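# Move the alphabetically first lettered box into the door tote

## Task

Find the box in this office whose top letter is earliest in the alphabet and set it inside the tote near the door, fully within the tote's rim and resting there on its own rather than held by the robot. All other boxes must stay on their own desks, and the robot must end upright, neither fallen nor leaning.

## Robot and tools

ROBOT. A simulated Hello Robot Stretch 3 with a single arm. It has a two-wheeled base (0.33 m long, 0.34 m wide), a lift that slides up a mast, and a telescoping arm that reaches out to the robot's right side, ending in a wrist and a two-finger gripper. The base cannot slide sideways, so to shift the gripper forward or back you drive the base. Turning in place pivots about the wheel midpoint, 0.05 m behind the front edge; with the arm in and the wrist folded, the swept circle has radius 0.28 m, and an unfolded level wrist pokes outside it. The base is fast (0.30 m/s, 1.9 rad/s) only when stowed: lift_m under 0.30, arm_m under 0.03, wrist_yaw_rad over 2.54; otherwise 0.10 m/s and 0.63 rad/s.

FRAMES. Base frame: origin on the floor between the drive wheels, x forward, y left, z up. hand_pose is reported in it, at the point where closed fingertips meet. Odometry frame is the base frame at scene start; heading is positive to the left, -3.142 to 3.142.

CAMERAS. head_camera and nav_camera are on the head and aim with head_pan_rad and head_tilt_rad; wrist_camera rides on the gripper. Each successful execute_actions result ends with one image per camera.

execute_actions takes "actions", a list run in order (empty list = just look). Each action may hold "robot", "steps" (integer 1 to 450 control steps at 30 per second, default 1) and "until". {"steps": n} alone waits. "robot" is one command object, or a list of up to 8 items run one after the other (each a command or {"pause_s": s}, s at most 15), or {"stop": true}, which brakes everything and clears the queue. A command may contain:
- "base": exactly one of {"translate_m": d} (relative drive, metres, forward positive, |d| at most 1) or {"rotate_rad": d} (relative turn in place, radians, left/counter-clockwise positive, |d| at most 3.2). Offsets count from where the base is when that command begins.
- "joints": absolute targets by name; unnamed joints keep their targets. Ranges: lift_m 0 to 1.1 (arm height, m); arm_m 0 to 0.52 (extension, m); wrist_yaw_rad -1.345 to 4.42 (0 along the arm, positive toward the front, 3.0 folded over the base); wrist_pitch_rad -1.57 to 0.451 (0 level, negative tips fingers down); wrist_roll_rad -2.911 to 2.911; gripper_m -0.089 to 0.179 (wider when higher; real fingertip gap is smaller by 0.007 nearly shut, 0.025 wide open, zero below 0.007); head_pan_rad -3.953 to 1.73 (0 forward, positive left, -1.57 along the arm); head_tilt_rad -1.53 to 0.419 (negative looks down).
- "contact_limits": {"arm_m": e}, effort percent 1 to 100 at which that arm motion halts; lower is gentler.
Base and joint motions in one command start together and keep running across later actions. Any new command overrides at once and discards the rest of an older queue. Out-of-range values or invalid actions reject the entire call. To wait for everything to finish, add "steps": 450, "until": {"robot": {"status": "ended"}}. Other until tests compare a field with [op, value], ops "=", "!=", "<", "<=", ">", ">=", e.g. {"lift_m": [">", 0.3]}; statuses accept a word or ["!=", "moving"]. {"any": {"status": "ended"}} fires when any one motion or queue ends.

zoom_image: "camera" (head_camera, nav_camera or wrist_camera) and "region" [x0, y0, x1, y1] in pixels of that camera's latest image, origin top-left, no bigger than 504 by 504. Use it to read box letters.

finished_scene: "scene", the current scene's number. Irreversible; call only after all motion has ended and the box rests in the tote unaided.

GRIPPING. Close to a gripper_m below the object's width to grasp; open at least 0.02 beyond the touch value to let go. Neither the reading nor "done" proves a grasp, so check the wrist camera. Over-squeezing triggers a stall guard that weakens the grip.

WRIST SAFETY. Fold or unfold the wrist (yaw toward 3.0) only with lift_m between 0.32 and 0.95, wrist_pitch_rad -0.4 and roll near 0; once folded, lift may go down to 0.25. With yaw below -0.4 keep pitch at -0.5 or lower.

RESULTS. base_status shows progress as (translate_m done of goal). joint_goals, joint_status, measured_speeds, and a line with refusals, queue (idle/running/done/dropped/stopped) and queue_left. Status words: moving, done, off_target (came to rest short, may still push), contact_stop (arm or lift hit something and went slack), time_out, stopped, not_commanded, torque_fault (wrist servo off for 10 s, limp). Lines starting "refused:" or "dropped:" explain failed goals, counting from 0; "replaced:" is informational. robot.on_its_own appears when the robot changed a goal, a joint is slack or off, an idle motor shows unusual effort, or base_tilt departs 3 degrees or more from the start. Also: lidar_m (12 distances in 30-degree sectors, 1st ahead, counter-clockwise, plane 0.17 m above floor, so table tops are unseen), wrist_depth_mm and head_depth_mm (7x7 median depths), base_odometry, turned_by_wheels/turned_by_imu, base_tilt (degrees, forward/right positive, up to ~4 degrees fixed bias), motor_effort (percent, peak in brackets, biased and noisy).

AVOID. Pushing the arm into something rigid with the gripper above about 0.45 m can tip the robot; don't push twice after a contact_stop. Never drive while gripping, hooking or pressing on something fixed. If the base snags, reverse the last motion in small steps; if it leans, free the gripper and, if still tipped, drop lift_m to about 0.2. Avoid dropping, slamming or knocking boxes, and don't disturb the other boxes. Objects may occasionally get nudged by outside forces. Finish with nothing still moving, since the final hold ends by braking.

Each tool is called by a JSON object that holds its "fn" and its "kwargs".

## Session

I'll start by observing the scene.

{"fn": "execute_actions", "kwargs": {"actions": []}}

Scene clock: 0.00 s.
robot.base_odometry: x=+0.000 y=+0.000 heading=+0.000 (m, m, rad; robot's odometry frame)
robot.turned_by_wheels: +0.000 (rad since the last result)
robot.turned_by_imu: +0.000 (rad since the last result)
robot.base_tilt: forward=+1.4 right=+1.0 (deg)
robot.lidar_m: 1.01 0.98 1.02 1.40 1.43 1.05 0.78 0.75 0.78 1.73 1.65 1.37
robot.head_depth_mm: 1326 1326 1303 1293 1262 1264 1249 / 1240 1231 1220 1204 1197 1184 1168 / 1166 1152 1136 1124 1123 1114 1100 / 1094 1066 1051 1047 1062 1052 1043 / 1033 1000 998 993 996 996 979 / 978 947 941 944 950 938 934 / 920 900 891 897 900 893 890
robot.base_status: not_commanded
robot.joint_positions: lift_m=+0.368 arm_m=-0.001 wrist_yaw_rad=+3.133 wrist_pitch_rad=-0.429 wrist_roll_rad=-0.011 gripper_m=+0.037 head_pan_rad=+0.004 head_tilt_rad=-0.015
robot.joint_goals: lift_m=+0.368 arm_m=-0.001 wrist_yaw_rad=+3.133 wrist_pitch_rad=-0.429 wrist_roll_rad=-0.011 gripper_m=+0.037 head_pan_rad=+0.004 head_tilt_rad=-0.015
robot.joint_status: lift_m=not_commanded arm_m=not_commanded wrist_yaw_rad=not_commanded wrist_pitch_rad=not_commanded wrist_roll_rad=not_commanded gripper_m=not_commanded head_pan_rad=not_commanded head_tilt_rad=not_commanded
robot.measured_speeds: translate_m=+0.000 rotate_rad=+0.000 lift_m=+0.000 arm_m=+0.000 wrist_yaw_rad=+0.000 wrist_pitch_rad=+0.000 wrist_roll_rad=+0.000 head_pan_rad=+0.000 head_tilt_rad=+0.000
robot: refusals=0 queue=idle queue_left=0
robot.motor_effort: left_wheel=+1 right_wheel=+0 lift_m=+28 arm_m=+0 wrist_yaw_rad=+0 wrist_pitch_rad=+5 wrist_roll_rad=+0 gripper_m=+0 head_pan_rad=+0 head_tilt_rad=+1 (%)
robot.hand_pose: x=-0.0194 y=+0.0790 z=+0.3785 quat_wxyz=(+0.153, +0.687, +0.149, +0.694) (m; robot's base frame)
robot.wrist_depth_mm: - - - - - - 785 / - - - - - - 830 / - - - - - - 859 / 877 871 857 828 847 804 802 / 722 697 701 692 708 669 670 / 616 604 579 583 - 567 575 / 510 520 - - 505 496 499
pictures: head_camera (sideways: a quarter turn clockwise sets it upright), nav_camera (sideways: a quarter turn counterclockwise sets it upright), wrist_camera
Images, in order (width x height): head_camera 896x504, nav_camera 672x504, wrist_camera 644x364.

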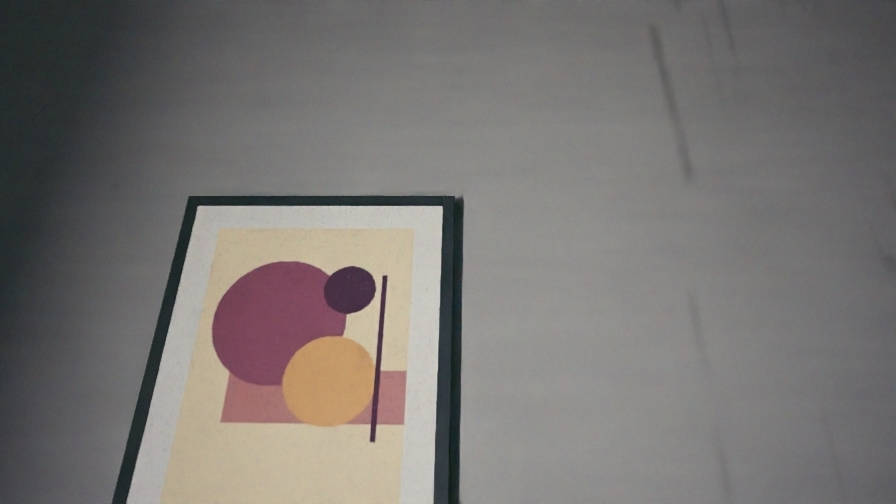

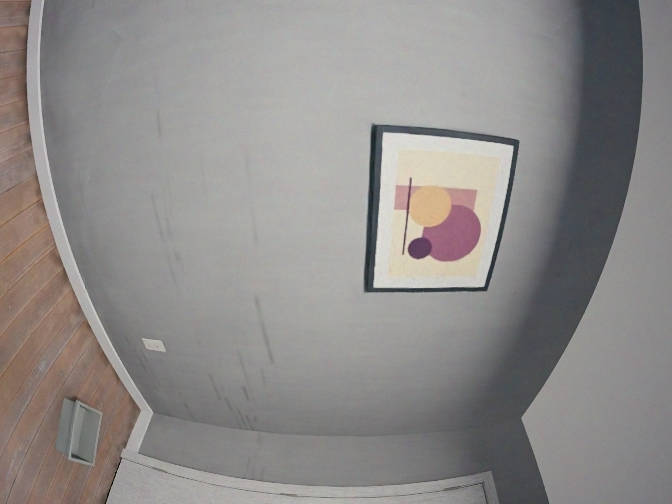

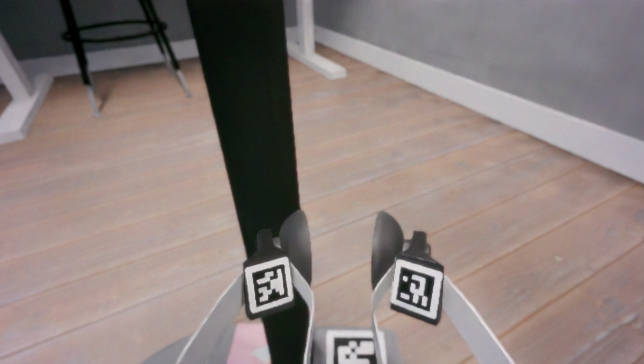

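{"fn": "execute_actions", "kwargs": {"actions": [{"robot": {"joints": {"head_pan_rad": -1.57, "head_tilt_rad": -0.5}}, "steps": 450, "until": {"robot": {"status": "ended"}}}]}}

Scene clock: 1.70 s.
robot.base_odometry: x=+0.000 y=+0.000 heading=+0.000 (m, m, rad; robot's odometry frame)
robot.turned_by_wheels: +0.000 (rad since the last result)
robot.turned_by_imu: +0.000 (rad since the last result)
robot.base_tilt: forward=+1.4 right=+1.0 (deg)
robot.lidar_m: 1.01 0.98 1.02 1.40 1.43 1.05 0.77 0.75 0.78 1.73 1.65 1.37
robot.head_depth_mm: 1884 2022 2209 1027 1085 1142 1221 / 1769 1936 2095 2291 2158 1669 1328 / 1682 1827 1969 2170 2140 1663 1369 / 1607 1734 1842 2024 2082 1676 1358 / 1520 1642 1764 1899 2031 1675 1363 / 1461 1562 1676 1796 1939 1666 1375 / 1396 1478 1586 1687 1807 1662 1365
robot.base_status: not_commanded
robot.joint_positions: lift_m=+0.368 arm_m=-0.001 wrist_yaw_rad=+3.133 wrist_pitch_rad=-0.429 wrist_roll_rad=-0.011 gripper_m=+0.037 head_pan_rad=-1.563 head_tilt_rad=-0.494
robot.joint_goals: lift_m=+0.368 arm_m=-0.001 wrist_yaw_rad=+3.133 wrist_pitch_rad=-0.429 wrist_roll_rad=-0.011 gripper_m=+0.037 head_pan_rad=-1.570 head_tilt_rad=-0.500
robot.joint_status: lift_m=not_commanded arm_m=not_commanded wrist_yaw_rad=not_commanded wrist_pitch_rad=not_commanded wrist_roll_rad=not_commanded gripper_m=not_commanded head_pan_rad=done head_tilt_rad=done
robot.measured_speeds: translate_m=+0.000 rotate_rad=+0.000 lift_m=+0.000 arm_m=+0.000 wrist_yaw_rad=+0.000 wrist_pitch_rad=+0.000 wrist_roll_rad=+0.000 head_pan_rad=+0.000 head_tilt_rad=+0.000
robot: refusals=0 queue=done queue_left=0
robot.motor_effort: left_wheel=+0(1) right_wheel=-1(0) lift_m=+28(29) arm_m=+0(0) wrist_yaw_rad=+1(0) wrist_pitch_rad=+4(4) wrist_roll_rad=+0(0) gripper_m=+0(1) head_pan_rad=-4(50) head_tilt_rad=-3(26) (%)
robot.hand_pose: x=-0.0194 y=+0.0790 z=+0.3785 quat_wxyz=(+0.153, +0.687, +0.149, +0.694) (m; robot's base frame)
robot.wrist_depth_mm: - - - - - - 769 / - - - - - - 841 / - - - - - - 878 / 886 842 843 835 829 807 805 / 718 711 694 692 718 671 655 / 601 585 598 588 - 579 577 / 518 519 - - 506 510 494
pictures: head_camera (sideways: a quarter turn clockwise sets it upright), nav_camera (sideways: a quarter turn counterclockwise sets it upright), wrist_camera
Images, in order (width x height): head_camera 896x504, nav_camera 672x504, wrist_camera 644x364.

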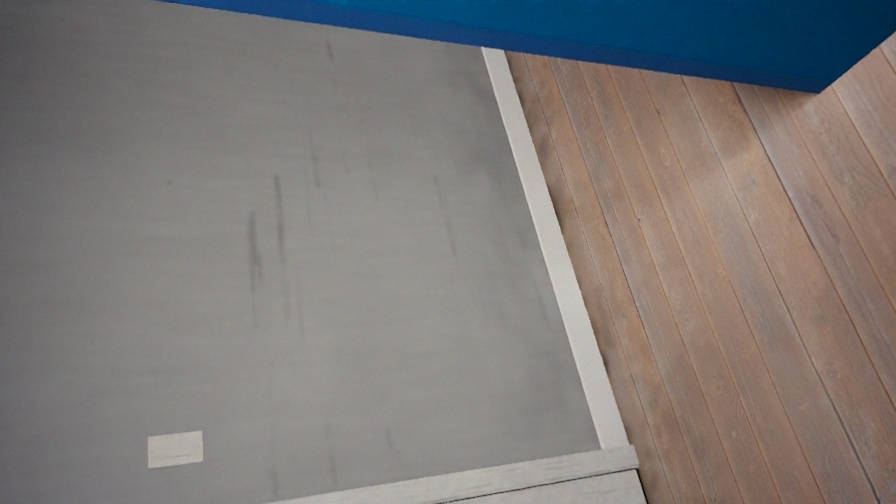

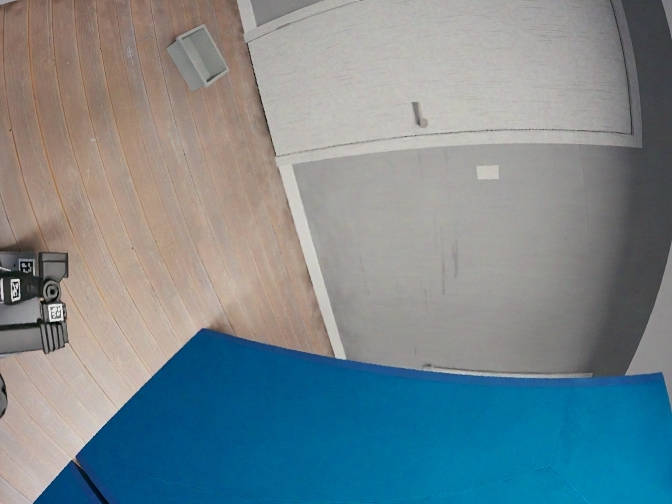

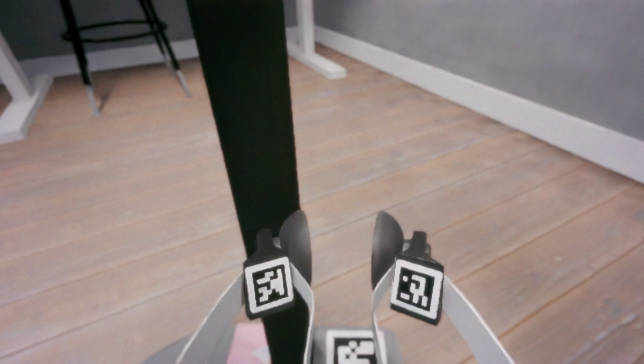

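{"fn": "execute_actions", "kwargs": {"actions": [{"robot": {"joints": {"head_pan_rad": -3.14, "head_tilt_rad": -0.4}}, "steps": 450, "until": {"robot": {"status": "ended"}}}]}}

Scene clock: 3.57 s.
robot.base_odometry: x=+0.000 y=+0.000 heading=+0.000 (m, m, rad; robot's odometry frame)
robot.turned_by_wheels: +0.000 (rad since the last result)
robot.turned_by_imu: +0.000 (rad since the last result)
robot.base_tilt: forward=+1.4 right=+1.0 (deg)
robot.lidar_m: 1.01 0.98 1.02 1.41 1.43 1.05 0.77 0.75 0.78 1.72 1.65 1.37
robot.head_depth_mm: 846 903 975 1063 1156 1274 1374 / 795 851 917 985 1074 1171 1293 / 751 801 858 918 990 1076 1178 / 715 760 807 862 928 1005 1096 / 680 719 766 813 871 936 1013 / 651 691 736 783 823 885 952 / 625 654 689 731 775 828 887
robot.base_status: not_commanded
robot.joint_positions: lift_m=+0.368 arm_m=-0.001 wrist_yaw_rad=+3.133 wrist_pitch_rad=-0.429 wrist_roll_rad=-0.011 gripper_m=+0.037 head_pan_rad=-3.133 head_tilt_rad=-0.409
robot.joint_goals: lift_m=+0.368 arm_m=-0.001 wrist_yaw_rad=+3.133 wrist_pitch_rad=-0.429 wrist_roll_rad=-0.011 gripper_m=+0.037 head_pan_rad=-3.140 head_tilt_rad=-0.400
robot.joint_status: lift_m=not_commanded arm_m=not_commanded wrist_yaw_rad=not_commanded wrist_pitch_rad=not_commanded wrist_roll_rad=not_commanded gripper_m=not_commanded head_pan_rad=done head_tilt_rad=done
robot.measured_speeds: translate_m=+0.000 rotate_rad=+0.000 lift_m=+0.000 arm_m=+0.000 wrist_yaw_rad=+0.000 wrist_pitch_rad=+0.000 wrist_roll_rad=+0.000 head_pan_rad=+0.000 head_tilt_rad=+0.000
robot: refusals=0 queue=done queue_left=0
robot.motor_effort: left_wheel=+0(1) right_wheel=-1(1) lift_m=+28(29) arm_m=+0(0) wrist_yaw_rad=+1(1) wrist_pitch_rad=+4(4) wrist_roll_rad=+0(0) gripper_m=+0(1) head_pan_rad=-4(45) head_tilt_rad=+3(14) (%)
robot.hand_pose: x=-0.0194 y=+0.0790 z=+0.3785 quat_wxyz=(+0.153, +0.687, +0.149, +0.694) (m; robot's base frame)
robot.wrist_depth_mm: - - - - - - 801 / - - - - - - 839 / - - - - - - 868 / 867 848 846 828 859 820 809 / 716 702 694 692 702 679 661 / 612 601 593 589 - 579 561 / 520 521 - - 502 507 504
pictures: head_camera (sideways: a quarter turn clockwise sets it upright), nav_camera (sideways: a quarter turn counterclockwise sets it upright), wrist_camera
Images, in order (width x height): head_camera 896x504, nav_camera 672x504, wrist_camera 644x364.

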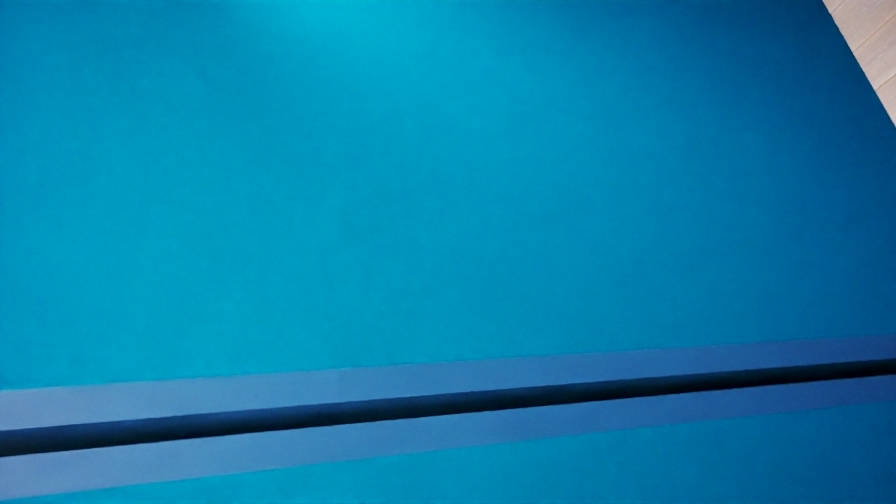

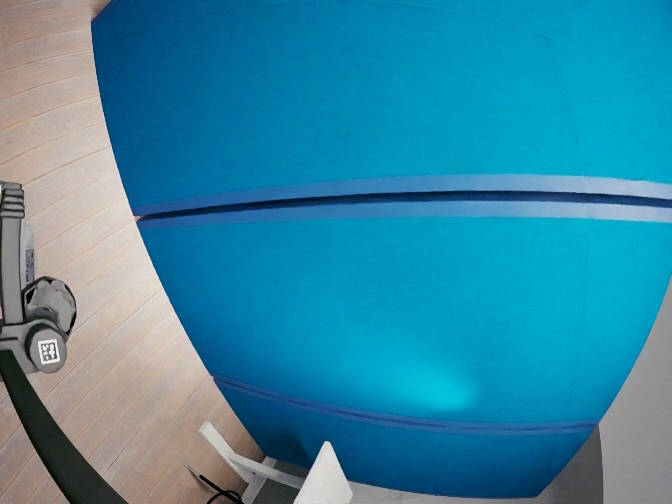

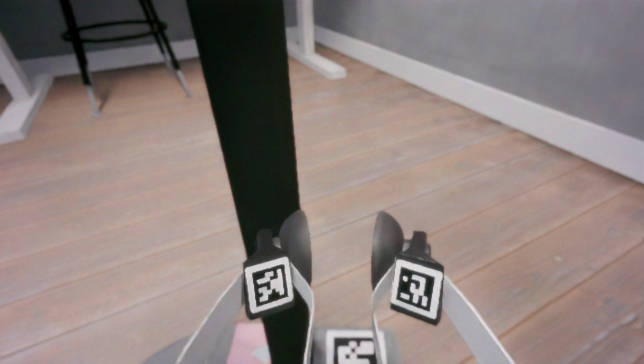

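{"fn": "execute_actions", "kwargs": {"actions": [{"robot": {"joints": {"head_pan_rad": 1.57, "head_tilt_rad": -0.3}}, "steps": 450, "until": {"robot": {"status": "ended"}}}]}}

Scene clock: 6.47 s.
robot.base_odometry: x=+0.000 y=+0.000 heading=+0.000 (m, m, rad; robot's odometry frame)
robot.turned_by_wheels: +0.000 (rad since the last result)
robot.turned_by_imu: +0.001 (rad since the last result)
robot.base_tilt: forward=+1.5 right=+1.0 (deg)
robot.lidar_m: 1.01 0.98 1.01 1.41 1.43 1.05 0.78 0.75 0.78 1.72 1.65 1.37
robot.head_depth_mm: 1144 1180 1212 1254 1293 1329 1381 / 1302 1337 1381 1427 1488 1531 1536 / 1477 1544 1602 1661 1724 1797 1597 / 1737 1822 1881 1955 2024 1994 1593 / 1984 2051 2156 2170 1859 1964 1605 / 1860 1959 2036 2070 1517 2082 1604 / 1796 1844 1957 1987 1511 2071 1617
robot.base_status: not_commanded
robot.joint_positions: lift_m=+0.368 arm_m=-0.001 wrist_yaw_rad=+3.133 wrist_pitch_rad=-0.429 wrist_roll_rad=-0.011 gripper_m=+0.037 head_pan_rad=+1.563 head_tilt_rad=-0.310
robot.joint_goals: lift_m=+0.368 arm_m=-0.001 wrist_yaw_rad=+3.133 wrist_pitch_rad=-0.429 wrist_roll_rad=-0.011 gripper_m=+0.037 head_pan_rad=+1.570 head_tilt_rad=-0.300
robot.joint_status: lift_m=not_commanded arm_m=not_commanded wrist_yaw_rad=not_commanded wrist_pitch_rad=not_commanded wrist_roll_rad=not_commanded gripper_m=not_commanded head_pan_rad=done head_tilt_rad=done
robot.measured_speeds: translate_m=+0.000 rotate_rad=+0.000 lift_m=+0.000 arm_m=+0.000 wrist_yaw_rad=+0.000 wrist_pitch_rad=+0.000 wrist_roll_rad=+0.000 head_pan_rad=+0.000 head_tilt_rad=+0.000
robot: refusals=0 queue=done queue_left=0
robot.motor_effort: left_wheel=+0(0) right_wheel=-1(1) lift_m=+29(29) arm_m=+0(1) wrist_yaw_rad=+0(0) wrist_pitch_rad=+4(4) wrist_roll_rad=+0(0) gripper_m=-1(0) head_pan_rad=+4(49) head_tilt_rad=+4(12) (%)
robot.hand_pose: x=-0.0194 y=+0.0790 z=+0.3785 quat_wxyz=(+0.153, +0.687, +0.149, +0.694) (m; robot's base frame)
robot.wrist_depth_mm: - - - - - - 797 / - - - - - - 831 / - - - - - - 833 / 849 858 850 843 815 812 822 / 697 701 697 677 711 683 666 / 599 592 581 579 - 567 570 / 523 518 - - 513 502 497
pictures: head_camera (sideways: a quarter turn clockwise sets it upright), nav_camera (sideways: a quarter turn counterclockwise sets it upright), wrist_camera
Images, in order (width x height): head_camera 896x504, nav_camera 672x504, wrist_camera 644x364.

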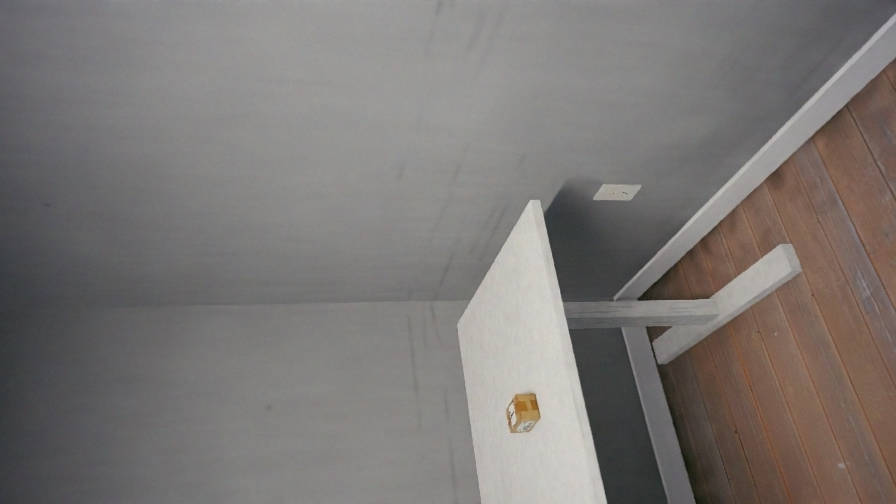

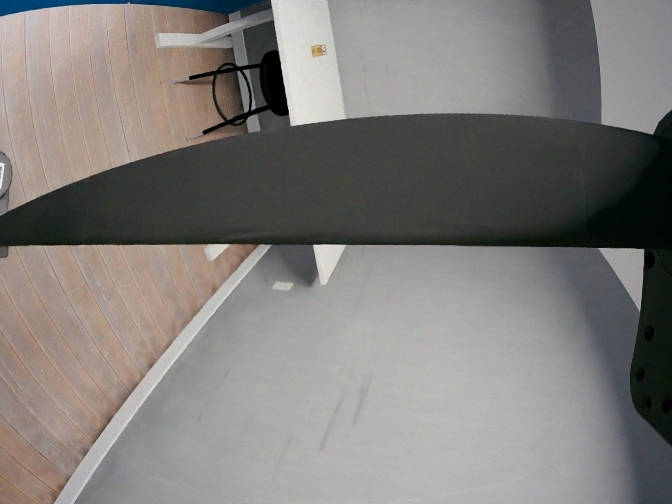

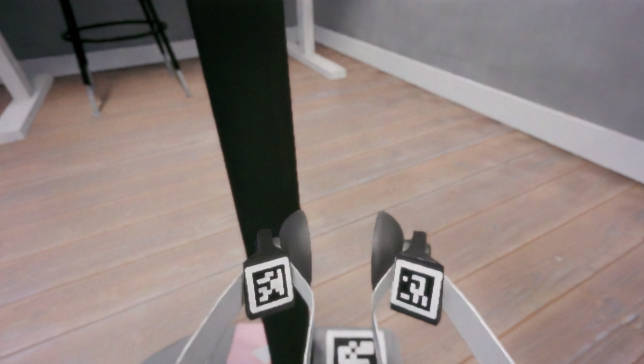

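{"fn": "zoom_image", "kwargs": {"camera": "head_camera", "region": [462, 362, 582, 462]}}

Region (462, 362, 582, 462) of head_camera's 896x504 image, scaled by 4.200, with more detail than that image has.

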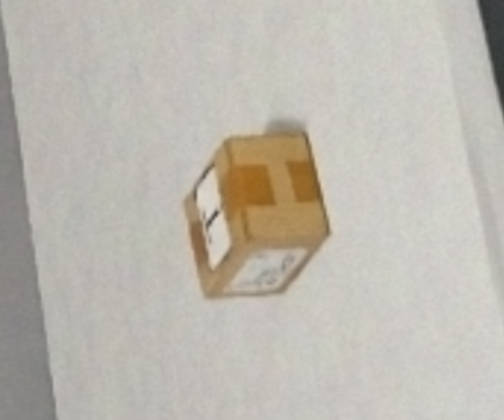

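{"fn": "execute_actions", "kwargs": {"actions": [{"robot": {"joints": {"head_pan_rad": -3.9, "head_tilt_rad": -0.3}}, "steps": 450, "until": {"robot": {"status": "ended"}}}]}}

Scene clock: 11.40 s.
robot.base_odometry: x=+0.000 y=+0.000 heading=+0.000 (m, m, rad; robot's odometry frame)
robot.turned_by_wheels: +0.000 (rad since the last result)
robot.turned_by_imu: +0.001 (rad since the last result)
robot.base_tilt: forward=+1.4 right=+1.1 (deg)
robot.lidar_m: 1.01 0.98 1.02 1.40 1.43 1.05 0.78 0.75 0.78 1.73 1.65 1.37
robot.head_depth_mm: - - - - - - - / 1787 1887 1977 2027 1505 2057 1650 / 1846 1938 2010 2089 1629 2059 1601 / 1933 1986 2058 2139 1791 1913 1608 / 1658 1681 1769 1793 1770 1923 1593 / 1344 1366 1410 1456 1505 1550 1535 / 1140 1161 1184 1207 1247 1276 1316
robot.base_status: not_commanded
robot.joint_positions: lift_m=+0.368 arm_m=-0.001 wrist_yaw_rad=+3.133 wrist_pitch_rad=-0.429 wrist_roll_rad=-0.011 gripper_m=+0.037 head_pan_rad=-3.893 head_tilt_rad=-0.310
robot.joint_goals: lift_m=+0.368 arm_m=-0.001 wrist_yaw_rad=+3.133 wrist_pitch_rad=-0.429 wrist_roll_rad=-0.011 gripper_m=+0.037 head_pan_rad=-3.900 head_tilt_rad=-0.300
robot.joint_status: lift_m=not_commanded arm_m=not_commanded wrist_yaw_rad=not_commanded wrist_pitch_rad=not_commanded wrist_roll_rad=not_commanded gripper_m=not_commanded head_pan_rad=done head_tilt_rad=done
robot.measured_speeds: translate_m=+0.000 rotate_rad=+0.000 lift_m=+0.000 arm_m=+0.000 wrist_yaw_rad=+0.000 wrist_pitch_rad=+0.000 wrist_roll_rad=+0.000 head_pan_rad=+0.000 head_tilt_rad=+0.000
robot: refusals=0 queue=done queue_left=0
robot.motor_effort: left_wheel=+0(1) right_wheel=-1(0) lift_m=+28(28) arm_m=+0(0) wrist_yaw_rad=+1(0) wrist_pitch_rad=+4(4) wrist_roll_rad=+0(0) gripper_m=-1(0) head_pan_rad=-4(50) head_tilt_rad=+4(2) (%)
robot.hand_pose: x=-0.0194 y=+0.0790 z=+0.3785 quat_wxyz=(+0.153, +0.687, +0.149, +0.694) (m; robot's base frame)
robot.wrist_depth_mm: - - - - - - 794 / - - - - - - 821 / - - - - - - 840 / 866 822 848 835 819 822 797 / 705 705 703 700 701 678 672 / 600 602 593 586 - 588 565 / 526 523 - - 503 491 505
pictures: head_camera (sideways: a quarter turn clockwise sets it upright), nav_camera (sideways: a quarter turn counterclockwise sets it upright), wrist_camera
Images, in order (width x height): head_camera 896x504, nav_camera 672x504, wrist_camera 644x364.

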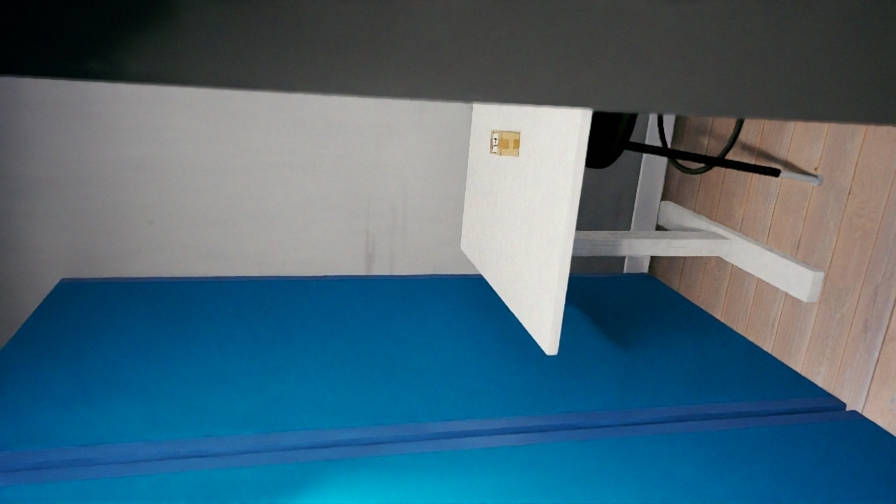

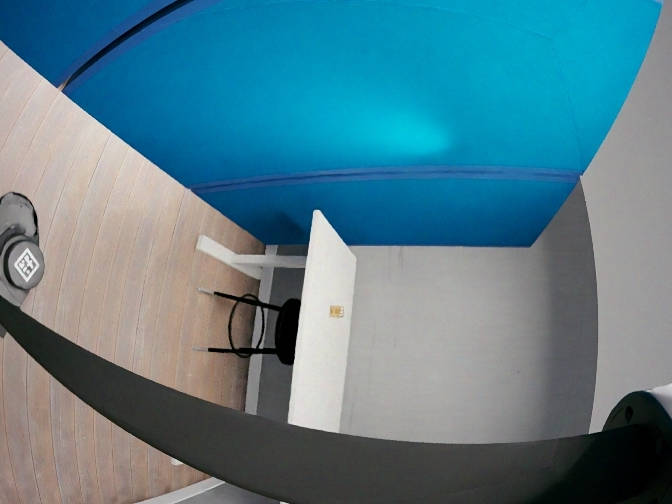

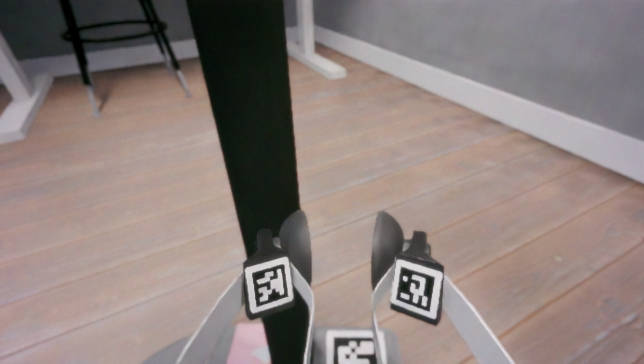

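{"fn": "zoom_image", "kwargs": {"camera": "head_camera", "region": [445, 95, 565, 195]}}

Region (445, 95, 565, 195) of head_camera's 896x504 image, scaled by 4.200, with more detail than that image has.

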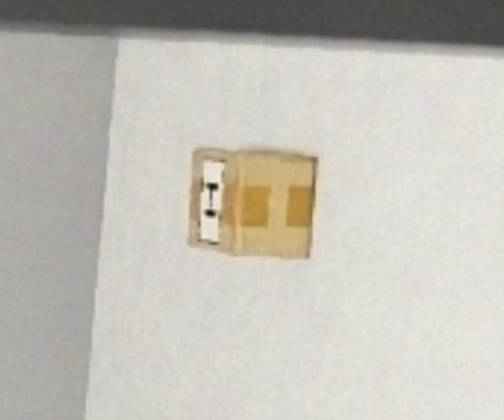

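{"fn": "execute_actions", "kwargs": {"actions": [{"robot": {"joints": {"head_pan_rad": -0.75, "head_tilt_rad": -0.6}}, "steps": 450, "until": {"robot": {"status": "ended"}}}]}}

Scene clock: 14.90 s.
robot.base_odometry: x=+0.000 y=+0.000 heading=+0.000 (m, m, rad; robot's odometry frame)
robot.turned_by_wheels: +0.000 (rad since the last result)
robot.turned_by_imu: +0.001 (rad since the last result)
robot.base_tilt: forward=+1.4 right=+1.0 (deg)
robot.lidar_m: 1.01 0.98 1.02 1.40 1.43 1.04 0.77 0.75 0.78 1.73 1.65 1.37
robot.head_depth_mm: 1334 1448 1577 1740 1853 1535 1265 / 1375 1500 1639 1809 1898 1526 1278 / 1413 1525 1685 1876 1896 1522 1270 / 1465 1600 1744 1974 1886 1523 1276 / 1510 1657 1830 2051 1893 1514 1273 / 1563 1695 1862 2012 1903 1530 1288 / 1457 1518 1603 1664 1714 1528 1279
robot.base_status: not_commanded
robot.joint_positions: lift_m=+0.368 arm_m=-0.001 wrist_yaw_rad=+3.133 wrist_pitch_rad=-0.429 wrist_roll_rad=-0.011 gripper_m=+0.037 head_pan_rad=-0.757 head_tilt_rad=-0.593
robot.joint_goals: lift_m=+0.368 arm_m=-0.001 wrist_yaw_rad=+3.133 wrist_pitch_rad=-0.429 wrist_roll_rad=-0.011 gripper_m=+0.037 head_pan_rad=-0.750 head_tilt_rad=-0.600
robot.joint_status: lift_m=not_commanded arm_m=not_commanded wrist_yaw_rad=not_commanded wrist_pitch_rad=not_commanded wrist_roll_rad=not_commanded gripper_m=not_commanded head_pan_rad=done head_tilt_rad=done
robot.measured_speeds: translate_m=+0.000 rotate_rad=+0.000 lift_m=+0.000 arm_m=+0.000 wrist_yaw_rad=+0.000 wrist_pitch_rad=+0.000 wrist_roll_rad=+0.000 head_pan_rad=+0.000 head_tilt_rad=+0.000
robot: refusals=0 queue=done queue_left=0
robot.motor_effort: left_wheel=+1(0) right_wheel=-1(0) lift_m=+28(28) arm_m=+0(1) wrist_yaw_rad=+1(0) wrist_pitch_rad=+4(4) wrist_roll_rad=+0(0) gripper_m=-1(1) head_pan_rad=+4(50) head_tilt_rad=-3(19) (%)
robot.hand_pose: x=-0.0194 y=+0.0790 z=+0.3785 quat_wxyz=(+0.153, +0.687, +0.149, +0.694) (m; robot's base frame)
robot.wrist_depth_mm: - - - - - - 796 / - - - - - - 827 / - - - - - - 854 / 849 842 829 851 828 811 816 / 716 709 693 700 695 688 674 / 600 595 586 583 - 572 579 / 529 513 - - 502 500 505
pictures: head_camera (sideways: a quarter turn clockwise sets it upright), nav_camera (sideways: a quarter turn counterclockwise sets it upright), wrist_camera
Images, in order (width x height): head_camera 896x504, nav_camera 672x504, wrist_camera 644x364.

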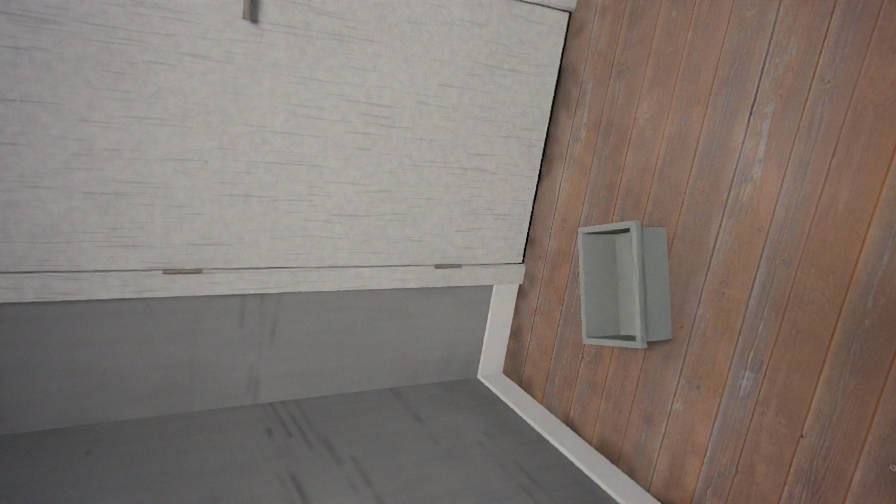

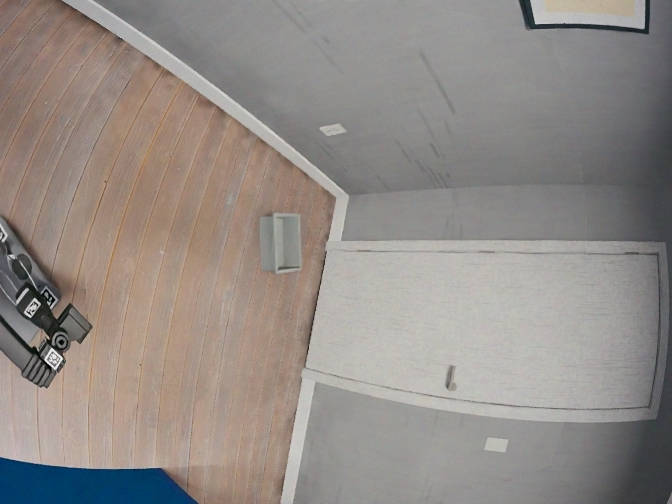

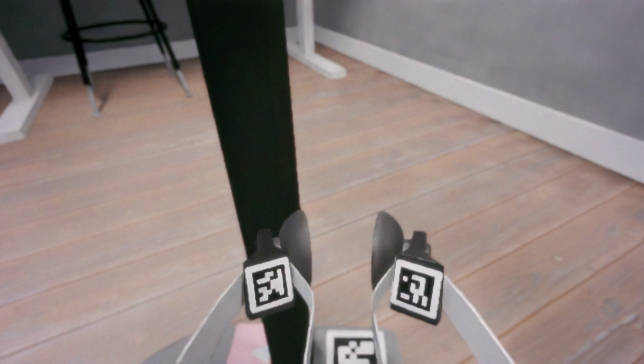

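{"fn": "execute_actions", "kwargs": {"actions": [{"robot": {"joints": {"head_pan_rad": -2.1, "head_tilt_rad": -0.2}}, "steps": 450, "until": {"robot": {"status": "ended"}}}]}}

Scene clock: 16.73 s.
robot.base_odometry: x=+0.000 y=+0.000 heading=+0.000 (m, m, rad; robot's odometry frame)
robot.turned_by_wheels: +0.000 (rad since the last result)
robot.turned_by_imu: +0.000 (rad since the last result)
robot.base_tilt: forward=+1.5 right=+1.0 (deg)
robot.lidar_m: 1.01 0.98 1.02 1.41 1.43 1.05 0.78 0.75 0.78 1.73 1.65 1.37
robot.head_depth_mm: 657 673 689 706 723 741 765 / 694 711 728 748 767 792 811 / 734 749 772 797 817 843 867 / 778 797 818 846 875 899 930 / 828 854 875 908 933 971 1000 / 885 912 940 973 1005 2208 1675 / 1958 1992 2025 2057 2102 2133 1806
robot.base_status: not_commanded
robot.joint_positions: lift_m=+0.368 arm_m=-0.001 wrist_yaw_rad=+3.133 wrist_pitch_rad=-0.429 wrist_roll_rad=-0.011 gripper_m=+0.037 head_pan_rad=-2.093 head_tilt_rad=-0.211
robot.joint_goals: lift_m=+0.368 arm_m=-0.001 wrist_yaw_rad=+3.133 wrist_pitch_rad=-0.429 wrist_roll_rad=-0.011 gripper_m=+0.037 head_pan_rad=-2.100 head_tilt_rad=-0.200
robot.joint_status: lift_m=not_commanded arm_m=not_commanded wrist_yaw_rad=not_commanded wrist_pitch_rad=not_commanded wrist_roll_rad=not_commanded gripper_m=not_commanded head_pan_rad=done head_tilt_rad=done
robot.measured_speeds: translate_m=+0.000 rotate_rad=+0.000 lift_m=+0.000 arm_m=+0.000 wrist_yaw_rad=+0.000 wrist_pitch_rad=+0.000 wrist_roll_rad=+0.000 head_pan_rad=+0.000 head_tilt_rad=+0.000
robot: refusals=0 queue=done queue_left=0
robot.motor_effort: left_wheel=+0(0) right_wheel=+0(0) lift_m=+29(28) arm_m=+1(0) wrist_yaw_rad=+1(0) wrist_pitch_rad=+4(4) wrist_roll_rad=+0(0) gripper_m=+0(0) head_pan_rad=-4(49) head_tilt_rad=+4(25) (%)
robot.hand_pose: x=-0.0194 y=+0.0790 z=+0.3785 quat_wxyz=(+0.153, +0.687, +0.149, +0.694) (m; robot's base frame)
robot.wrist_depth_mm: - - - - - - 800 / - - - - - - 837 / - - - - - - 840 / 877 848 873 832 842 822 798 / 692 686 710 694 693 691 673 / 597 605 591 589 - 576 559 / 526 518 - - 509 496 497
pictures: head_camera (sideways: a quarter turn clockwise sets it upright), nav_camera (sideways: a quarter turn counterclockwise sets it upright), wrist_camera
Images, in order (width x height): head_camera 896x504, nav_camera 672x504, wrist_camera 644x364.

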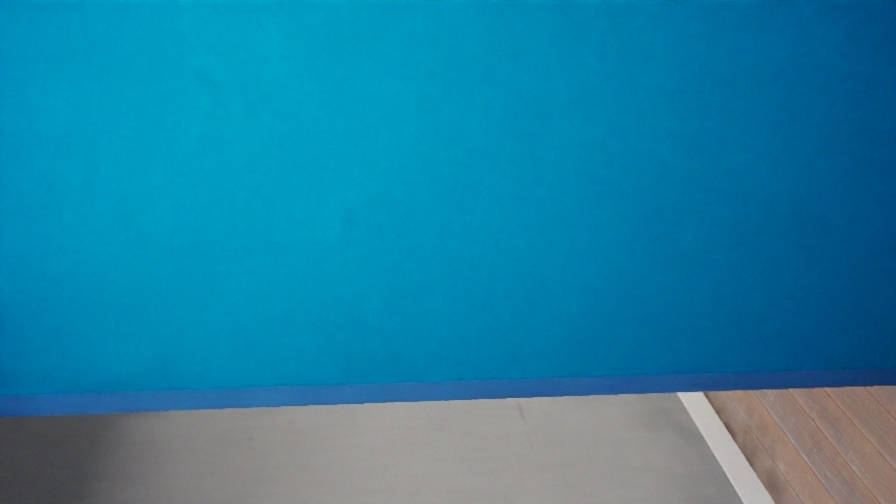

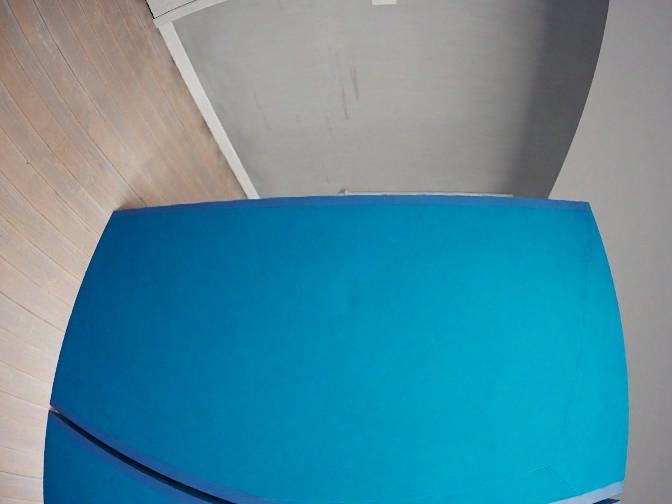

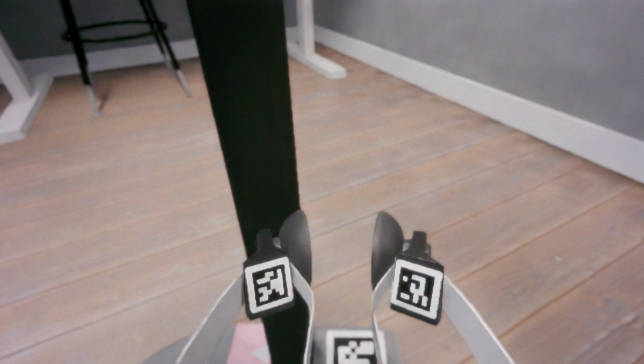

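{"fn": "execute_actions", "kwargs": {"actions": [{"robot": {"base": {"rotate_rad": 1.57}, "joints": {"lift_m": 0.25, "head_pan_rad": 0.0, "head_tilt_rad": -0.5}}, "steps": 450, "until": {"robot": {"status": "ended"}}}]}}

Scene clock: 20.00 s.
robot.base_odometry: x=+0.000 y=+0.000 heading=+1.570 (m, m, rad; robot's odometry frame)
robot.turned_by_wheels: +1.570 (rad since the last result)
robot.turned_by_imu: +1.563 (rad since the last result)
robot.base_tilt: forward=+1.4 right=+1.1 (deg)
robot.lidar_m: 1.41 1.43 1.05 0.77 0.75 0.78 1.73 1.65 1.36 1.01 0.98 1.02
robot.head_depth_mm: 1126 1178 1241 1311 1390 1472 1371 / 1263 1338 1412 1514 1599 1611 1362 / 1451 1540 1651 1756 1904 1650 1374 / 1685 1817 1906 2046 2125 1684 1359 / 1900 2041 2153 1872 2045 1676 1353 / 1836 1936 2021 1535 2157 1662 1368 / 1753 1858 1937 1526 2156 1672 1356
robot.base_status: done (rotate_rad +1.5699 of +1.5700)
robot.joint_positions: lift_m=+0.250 arm_m=-0.001 wrist_yaw_rad=+3.133 wrist_pitch_rad=-0.430 wrist_roll_rad=-0.011 gripper_m=+0.037 head_pan_rad=-0.007 head_tilt_rad=-0.495
robot.joint_goals: lift_m=+0.250 arm_m=-0.001 wrist_yaw_rad=+3.133 wrist_pitch_rad=-0.430 wrist_roll_rad=-0.011 gripper_m=+0.037 head_pan_rad=+0.000 head_tilt_rad=-0.500
robot.joint_status: lift_m=done arm_m=not_commanded wrist_yaw_rad=not_commanded wrist_pitch_rad=not_commanded wrist_roll_rad=not_commanded gripper_m=not_commanded head_pan_rad=done head_tilt_rad=done
robot.measured_speeds: translate_m=+0.000 rotate_rad=+0.000 lift_m=+0.000 arm_m=+0.000 wrist_yaw_rad=+0.000 wrist_pitch_rad=+0.000 wrist_roll_rad=+0.000 head_pan_rad=+0.000 head_tilt_rad=+0.000
robot: refusals=0 queue=done queue_left=0
robot.motor_effort: left_wheel=-1(8) right_wheel=+2(10) lift_m=+21(28) arm_m=+0(0) wrist_yaw_rad=+0(0) wrist_pitch_rad=+5(5) wrist_roll_rad=+0(0) gripper_m=+0(1) head_pan_rad=+5(51) head_tilt_rad=-2(20) (%)
robot.hand_pose: x=-0.0194 y=+0.0789 z=+0.2602 quat_wxyz=(+0.153, +0.687, +0.149, +0.694) (m; robot's base frame)
robot.wrist_depth_mm: 569 617 - 786 886 - - / 604 659 - 856 970 - - / 630 709 743 799 811 802 785 / 643 654 653 638 636 637 612 / 551 528 545 544 541 521 519 / 465 - - - - 443 436 / - - - - - 380 382
pictures: head_camera (sideways: a quarter turn clockwise sets it upright), nav_camera (sideways: a quarter turn counterclockwise sets it upright), wrist_camera
Images, in order (width x height): head_camera 896x504, nav_camera 672x504, wrist_camera 644x364.

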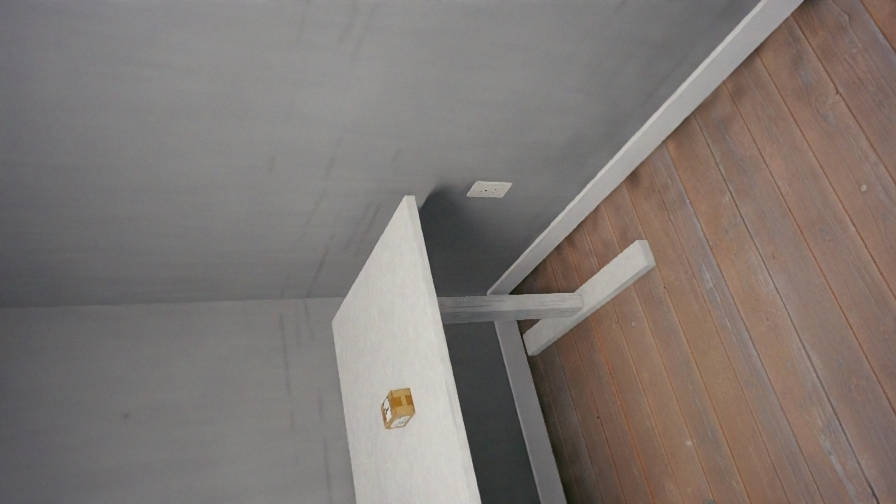

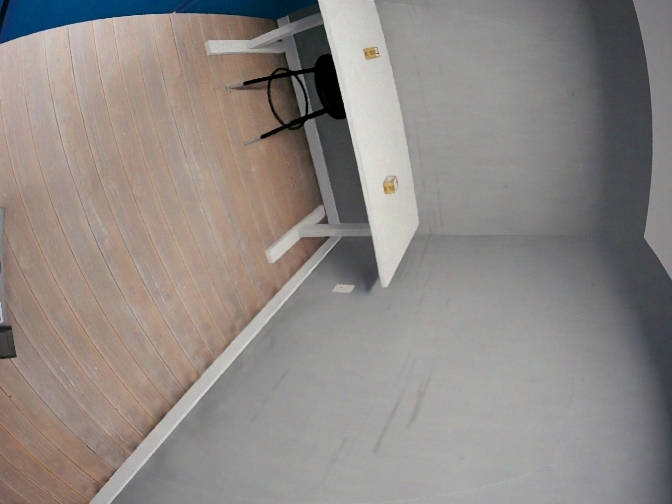

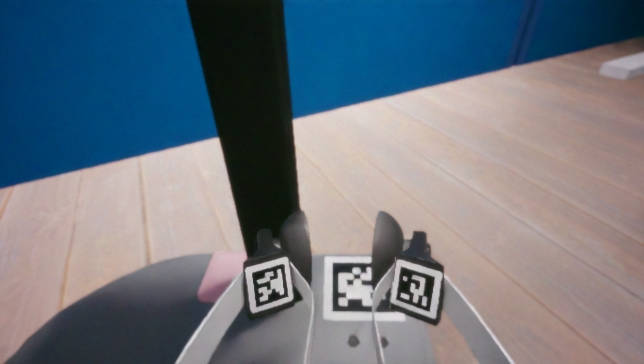

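{"fn": "execute_actions", "kwargs": {"actions": [{"robot": {"base": {"translate_m": 0.75}, "joints": {"head_tilt_rad": -0.6, "head_pan_rad": 0.3}}, "steps": 450, "until": {"robot": {"status": "ended"}}}]}}

Scene clock: 24.43 s.
robot.base_odometry: x=+0.001 y=+0.750 heading=+1.570 (m, m, rad; robot's odometry frame)
robot.turned_by_wheels: +0.000 (rad since the last result)
robot.turned_by_imu: +0.003 (rad since the last result)
robot.base_tilt: forward=+1.3 right=+1.0 (deg)
robot.lidar_m: 0.88 1.42 0.83 1.15 1.12 1.16 1.61 2.25 0.86 0.63 0.61 0.64
robot.head_depth_mm: 1081 1128 1172 1176 903 1327 1250 / 1252 1349 1462 1110 903 1506 1265 / 1235 1347 1457 1113 875 1438 1272 / 1216 1326 1444 1114 876 1524 1285 / 1200 1294 1403 1115 842 1516 1272 / 1171 1260 1368 1113 843 1471 1277 / 1151 1243 1360 1118 850 1472 1278
robot.base_status: done (translate_m +0.7500 of +0.7500)
robot.joint_positions: lift_m=+0.250 arm_m=-0.001 wrist_yaw_rad=+3.133 wrist_pitch_rad=-0.430 wrist_roll_rad=-0.011 gripper_m=+0.037 head_pan_rad=+0.293 head_tilt_rad=-0.593
robot.joint_goals: lift_m=+0.250 arm_m=-0.001 wrist_yaw_rad=+3.133 wrist_pitch_rad=-0.430 wrist_roll_rad=-0.011 gripper_m=+0.037 head_pan_rad=+0.300 head_tilt_rad=-0.600
robot.joint_status: lift_m=done arm_m=not_commanded wrist_yaw_rad=not_commanded wrist_pitch_rad=not_commanded wrist_roll_rad=not_commanded gripper_m=not_commanded head_pan_rad=done head_tilt_rad=done
robot.measured_speeds: translate_m=+0.000 rotate_rad=+0.000 lift_m=+0.000 arm_m=+0.000 wrist_yaw_rad=+0.000 wrist_pitch_rad=+0.000 wrist_roll_rad=+0.000 head_pan_rad=+0.000 head_tilt_rad=+0.000
robot: refusals=0 queue=done queue_left=0
robot.motor_effort: left_wheel=-2(8) right_wheel=+2(8) lift_m=+22(22) arm_m=+0(0) wrist_yaw_rad=+0(0) wrist_pitch_rad=+5(5) wrist_roll_rad=+0(0) gripper_m=+0(0) head_pan_rad=+4(32) head_tilt_rad=-3(11) (%)
robot.hand_pose: x=-0.0194 y=+0.0789 z=+0.2602 quat_wxyz=(+0.153, +0.687, +0.149, +0.694) (m; robot's base frame)
robot.wrist_depth_mm: 832 908 - - - - - / 885 978 - - - - - / 849 860 830 812 810 787 771 / 672 656 657 648 632 626 618 / 551 537 525 548 547 517 512 / 466 - - - - 444 436 / - - - - - 390 388
pictures: head_camera (sideways: a quarter turn clockwise sets it upright), nav_camera (sideways: a quarter turn counterclockwise sets it upright), wrist_camera
Images, in order (width x height): head_camera 896x504, nav_camera 672x504, wrist_camera 644x364.

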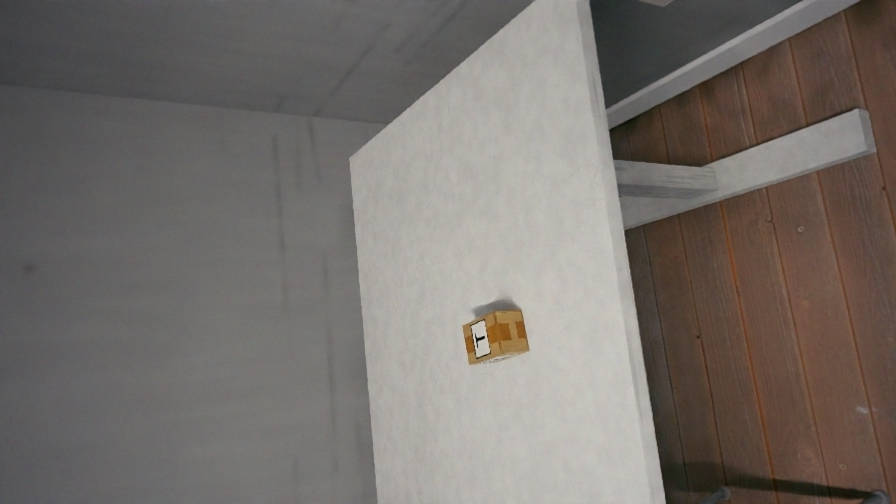

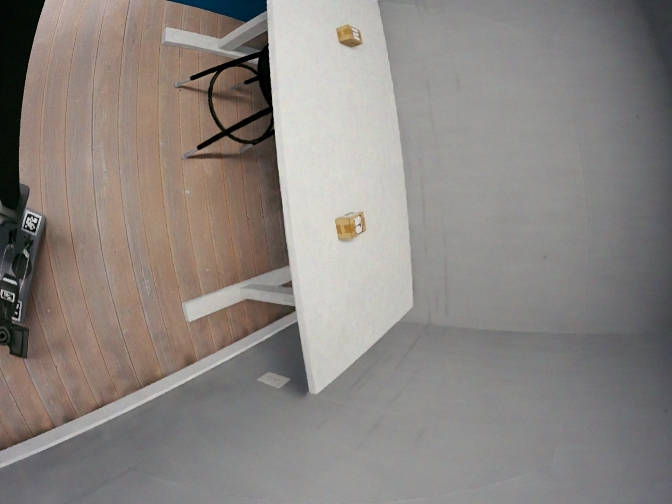

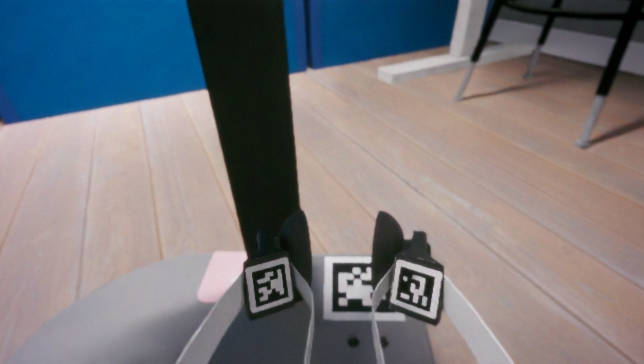

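{"fn": "zoom_image", "kwargs": {"camera": "head_camera", "region": [440, 280, 560, 390]}}

Region (440, 280, 560, 390) of head_camera's 896x504 image, scaled by 4.200, with more detail than that image has; it fills the top 462 rows of this view, and the rest is white.

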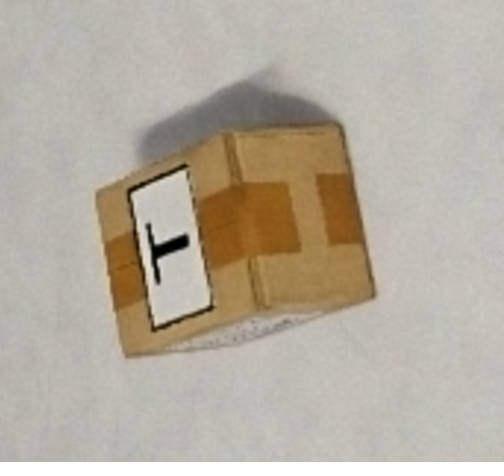

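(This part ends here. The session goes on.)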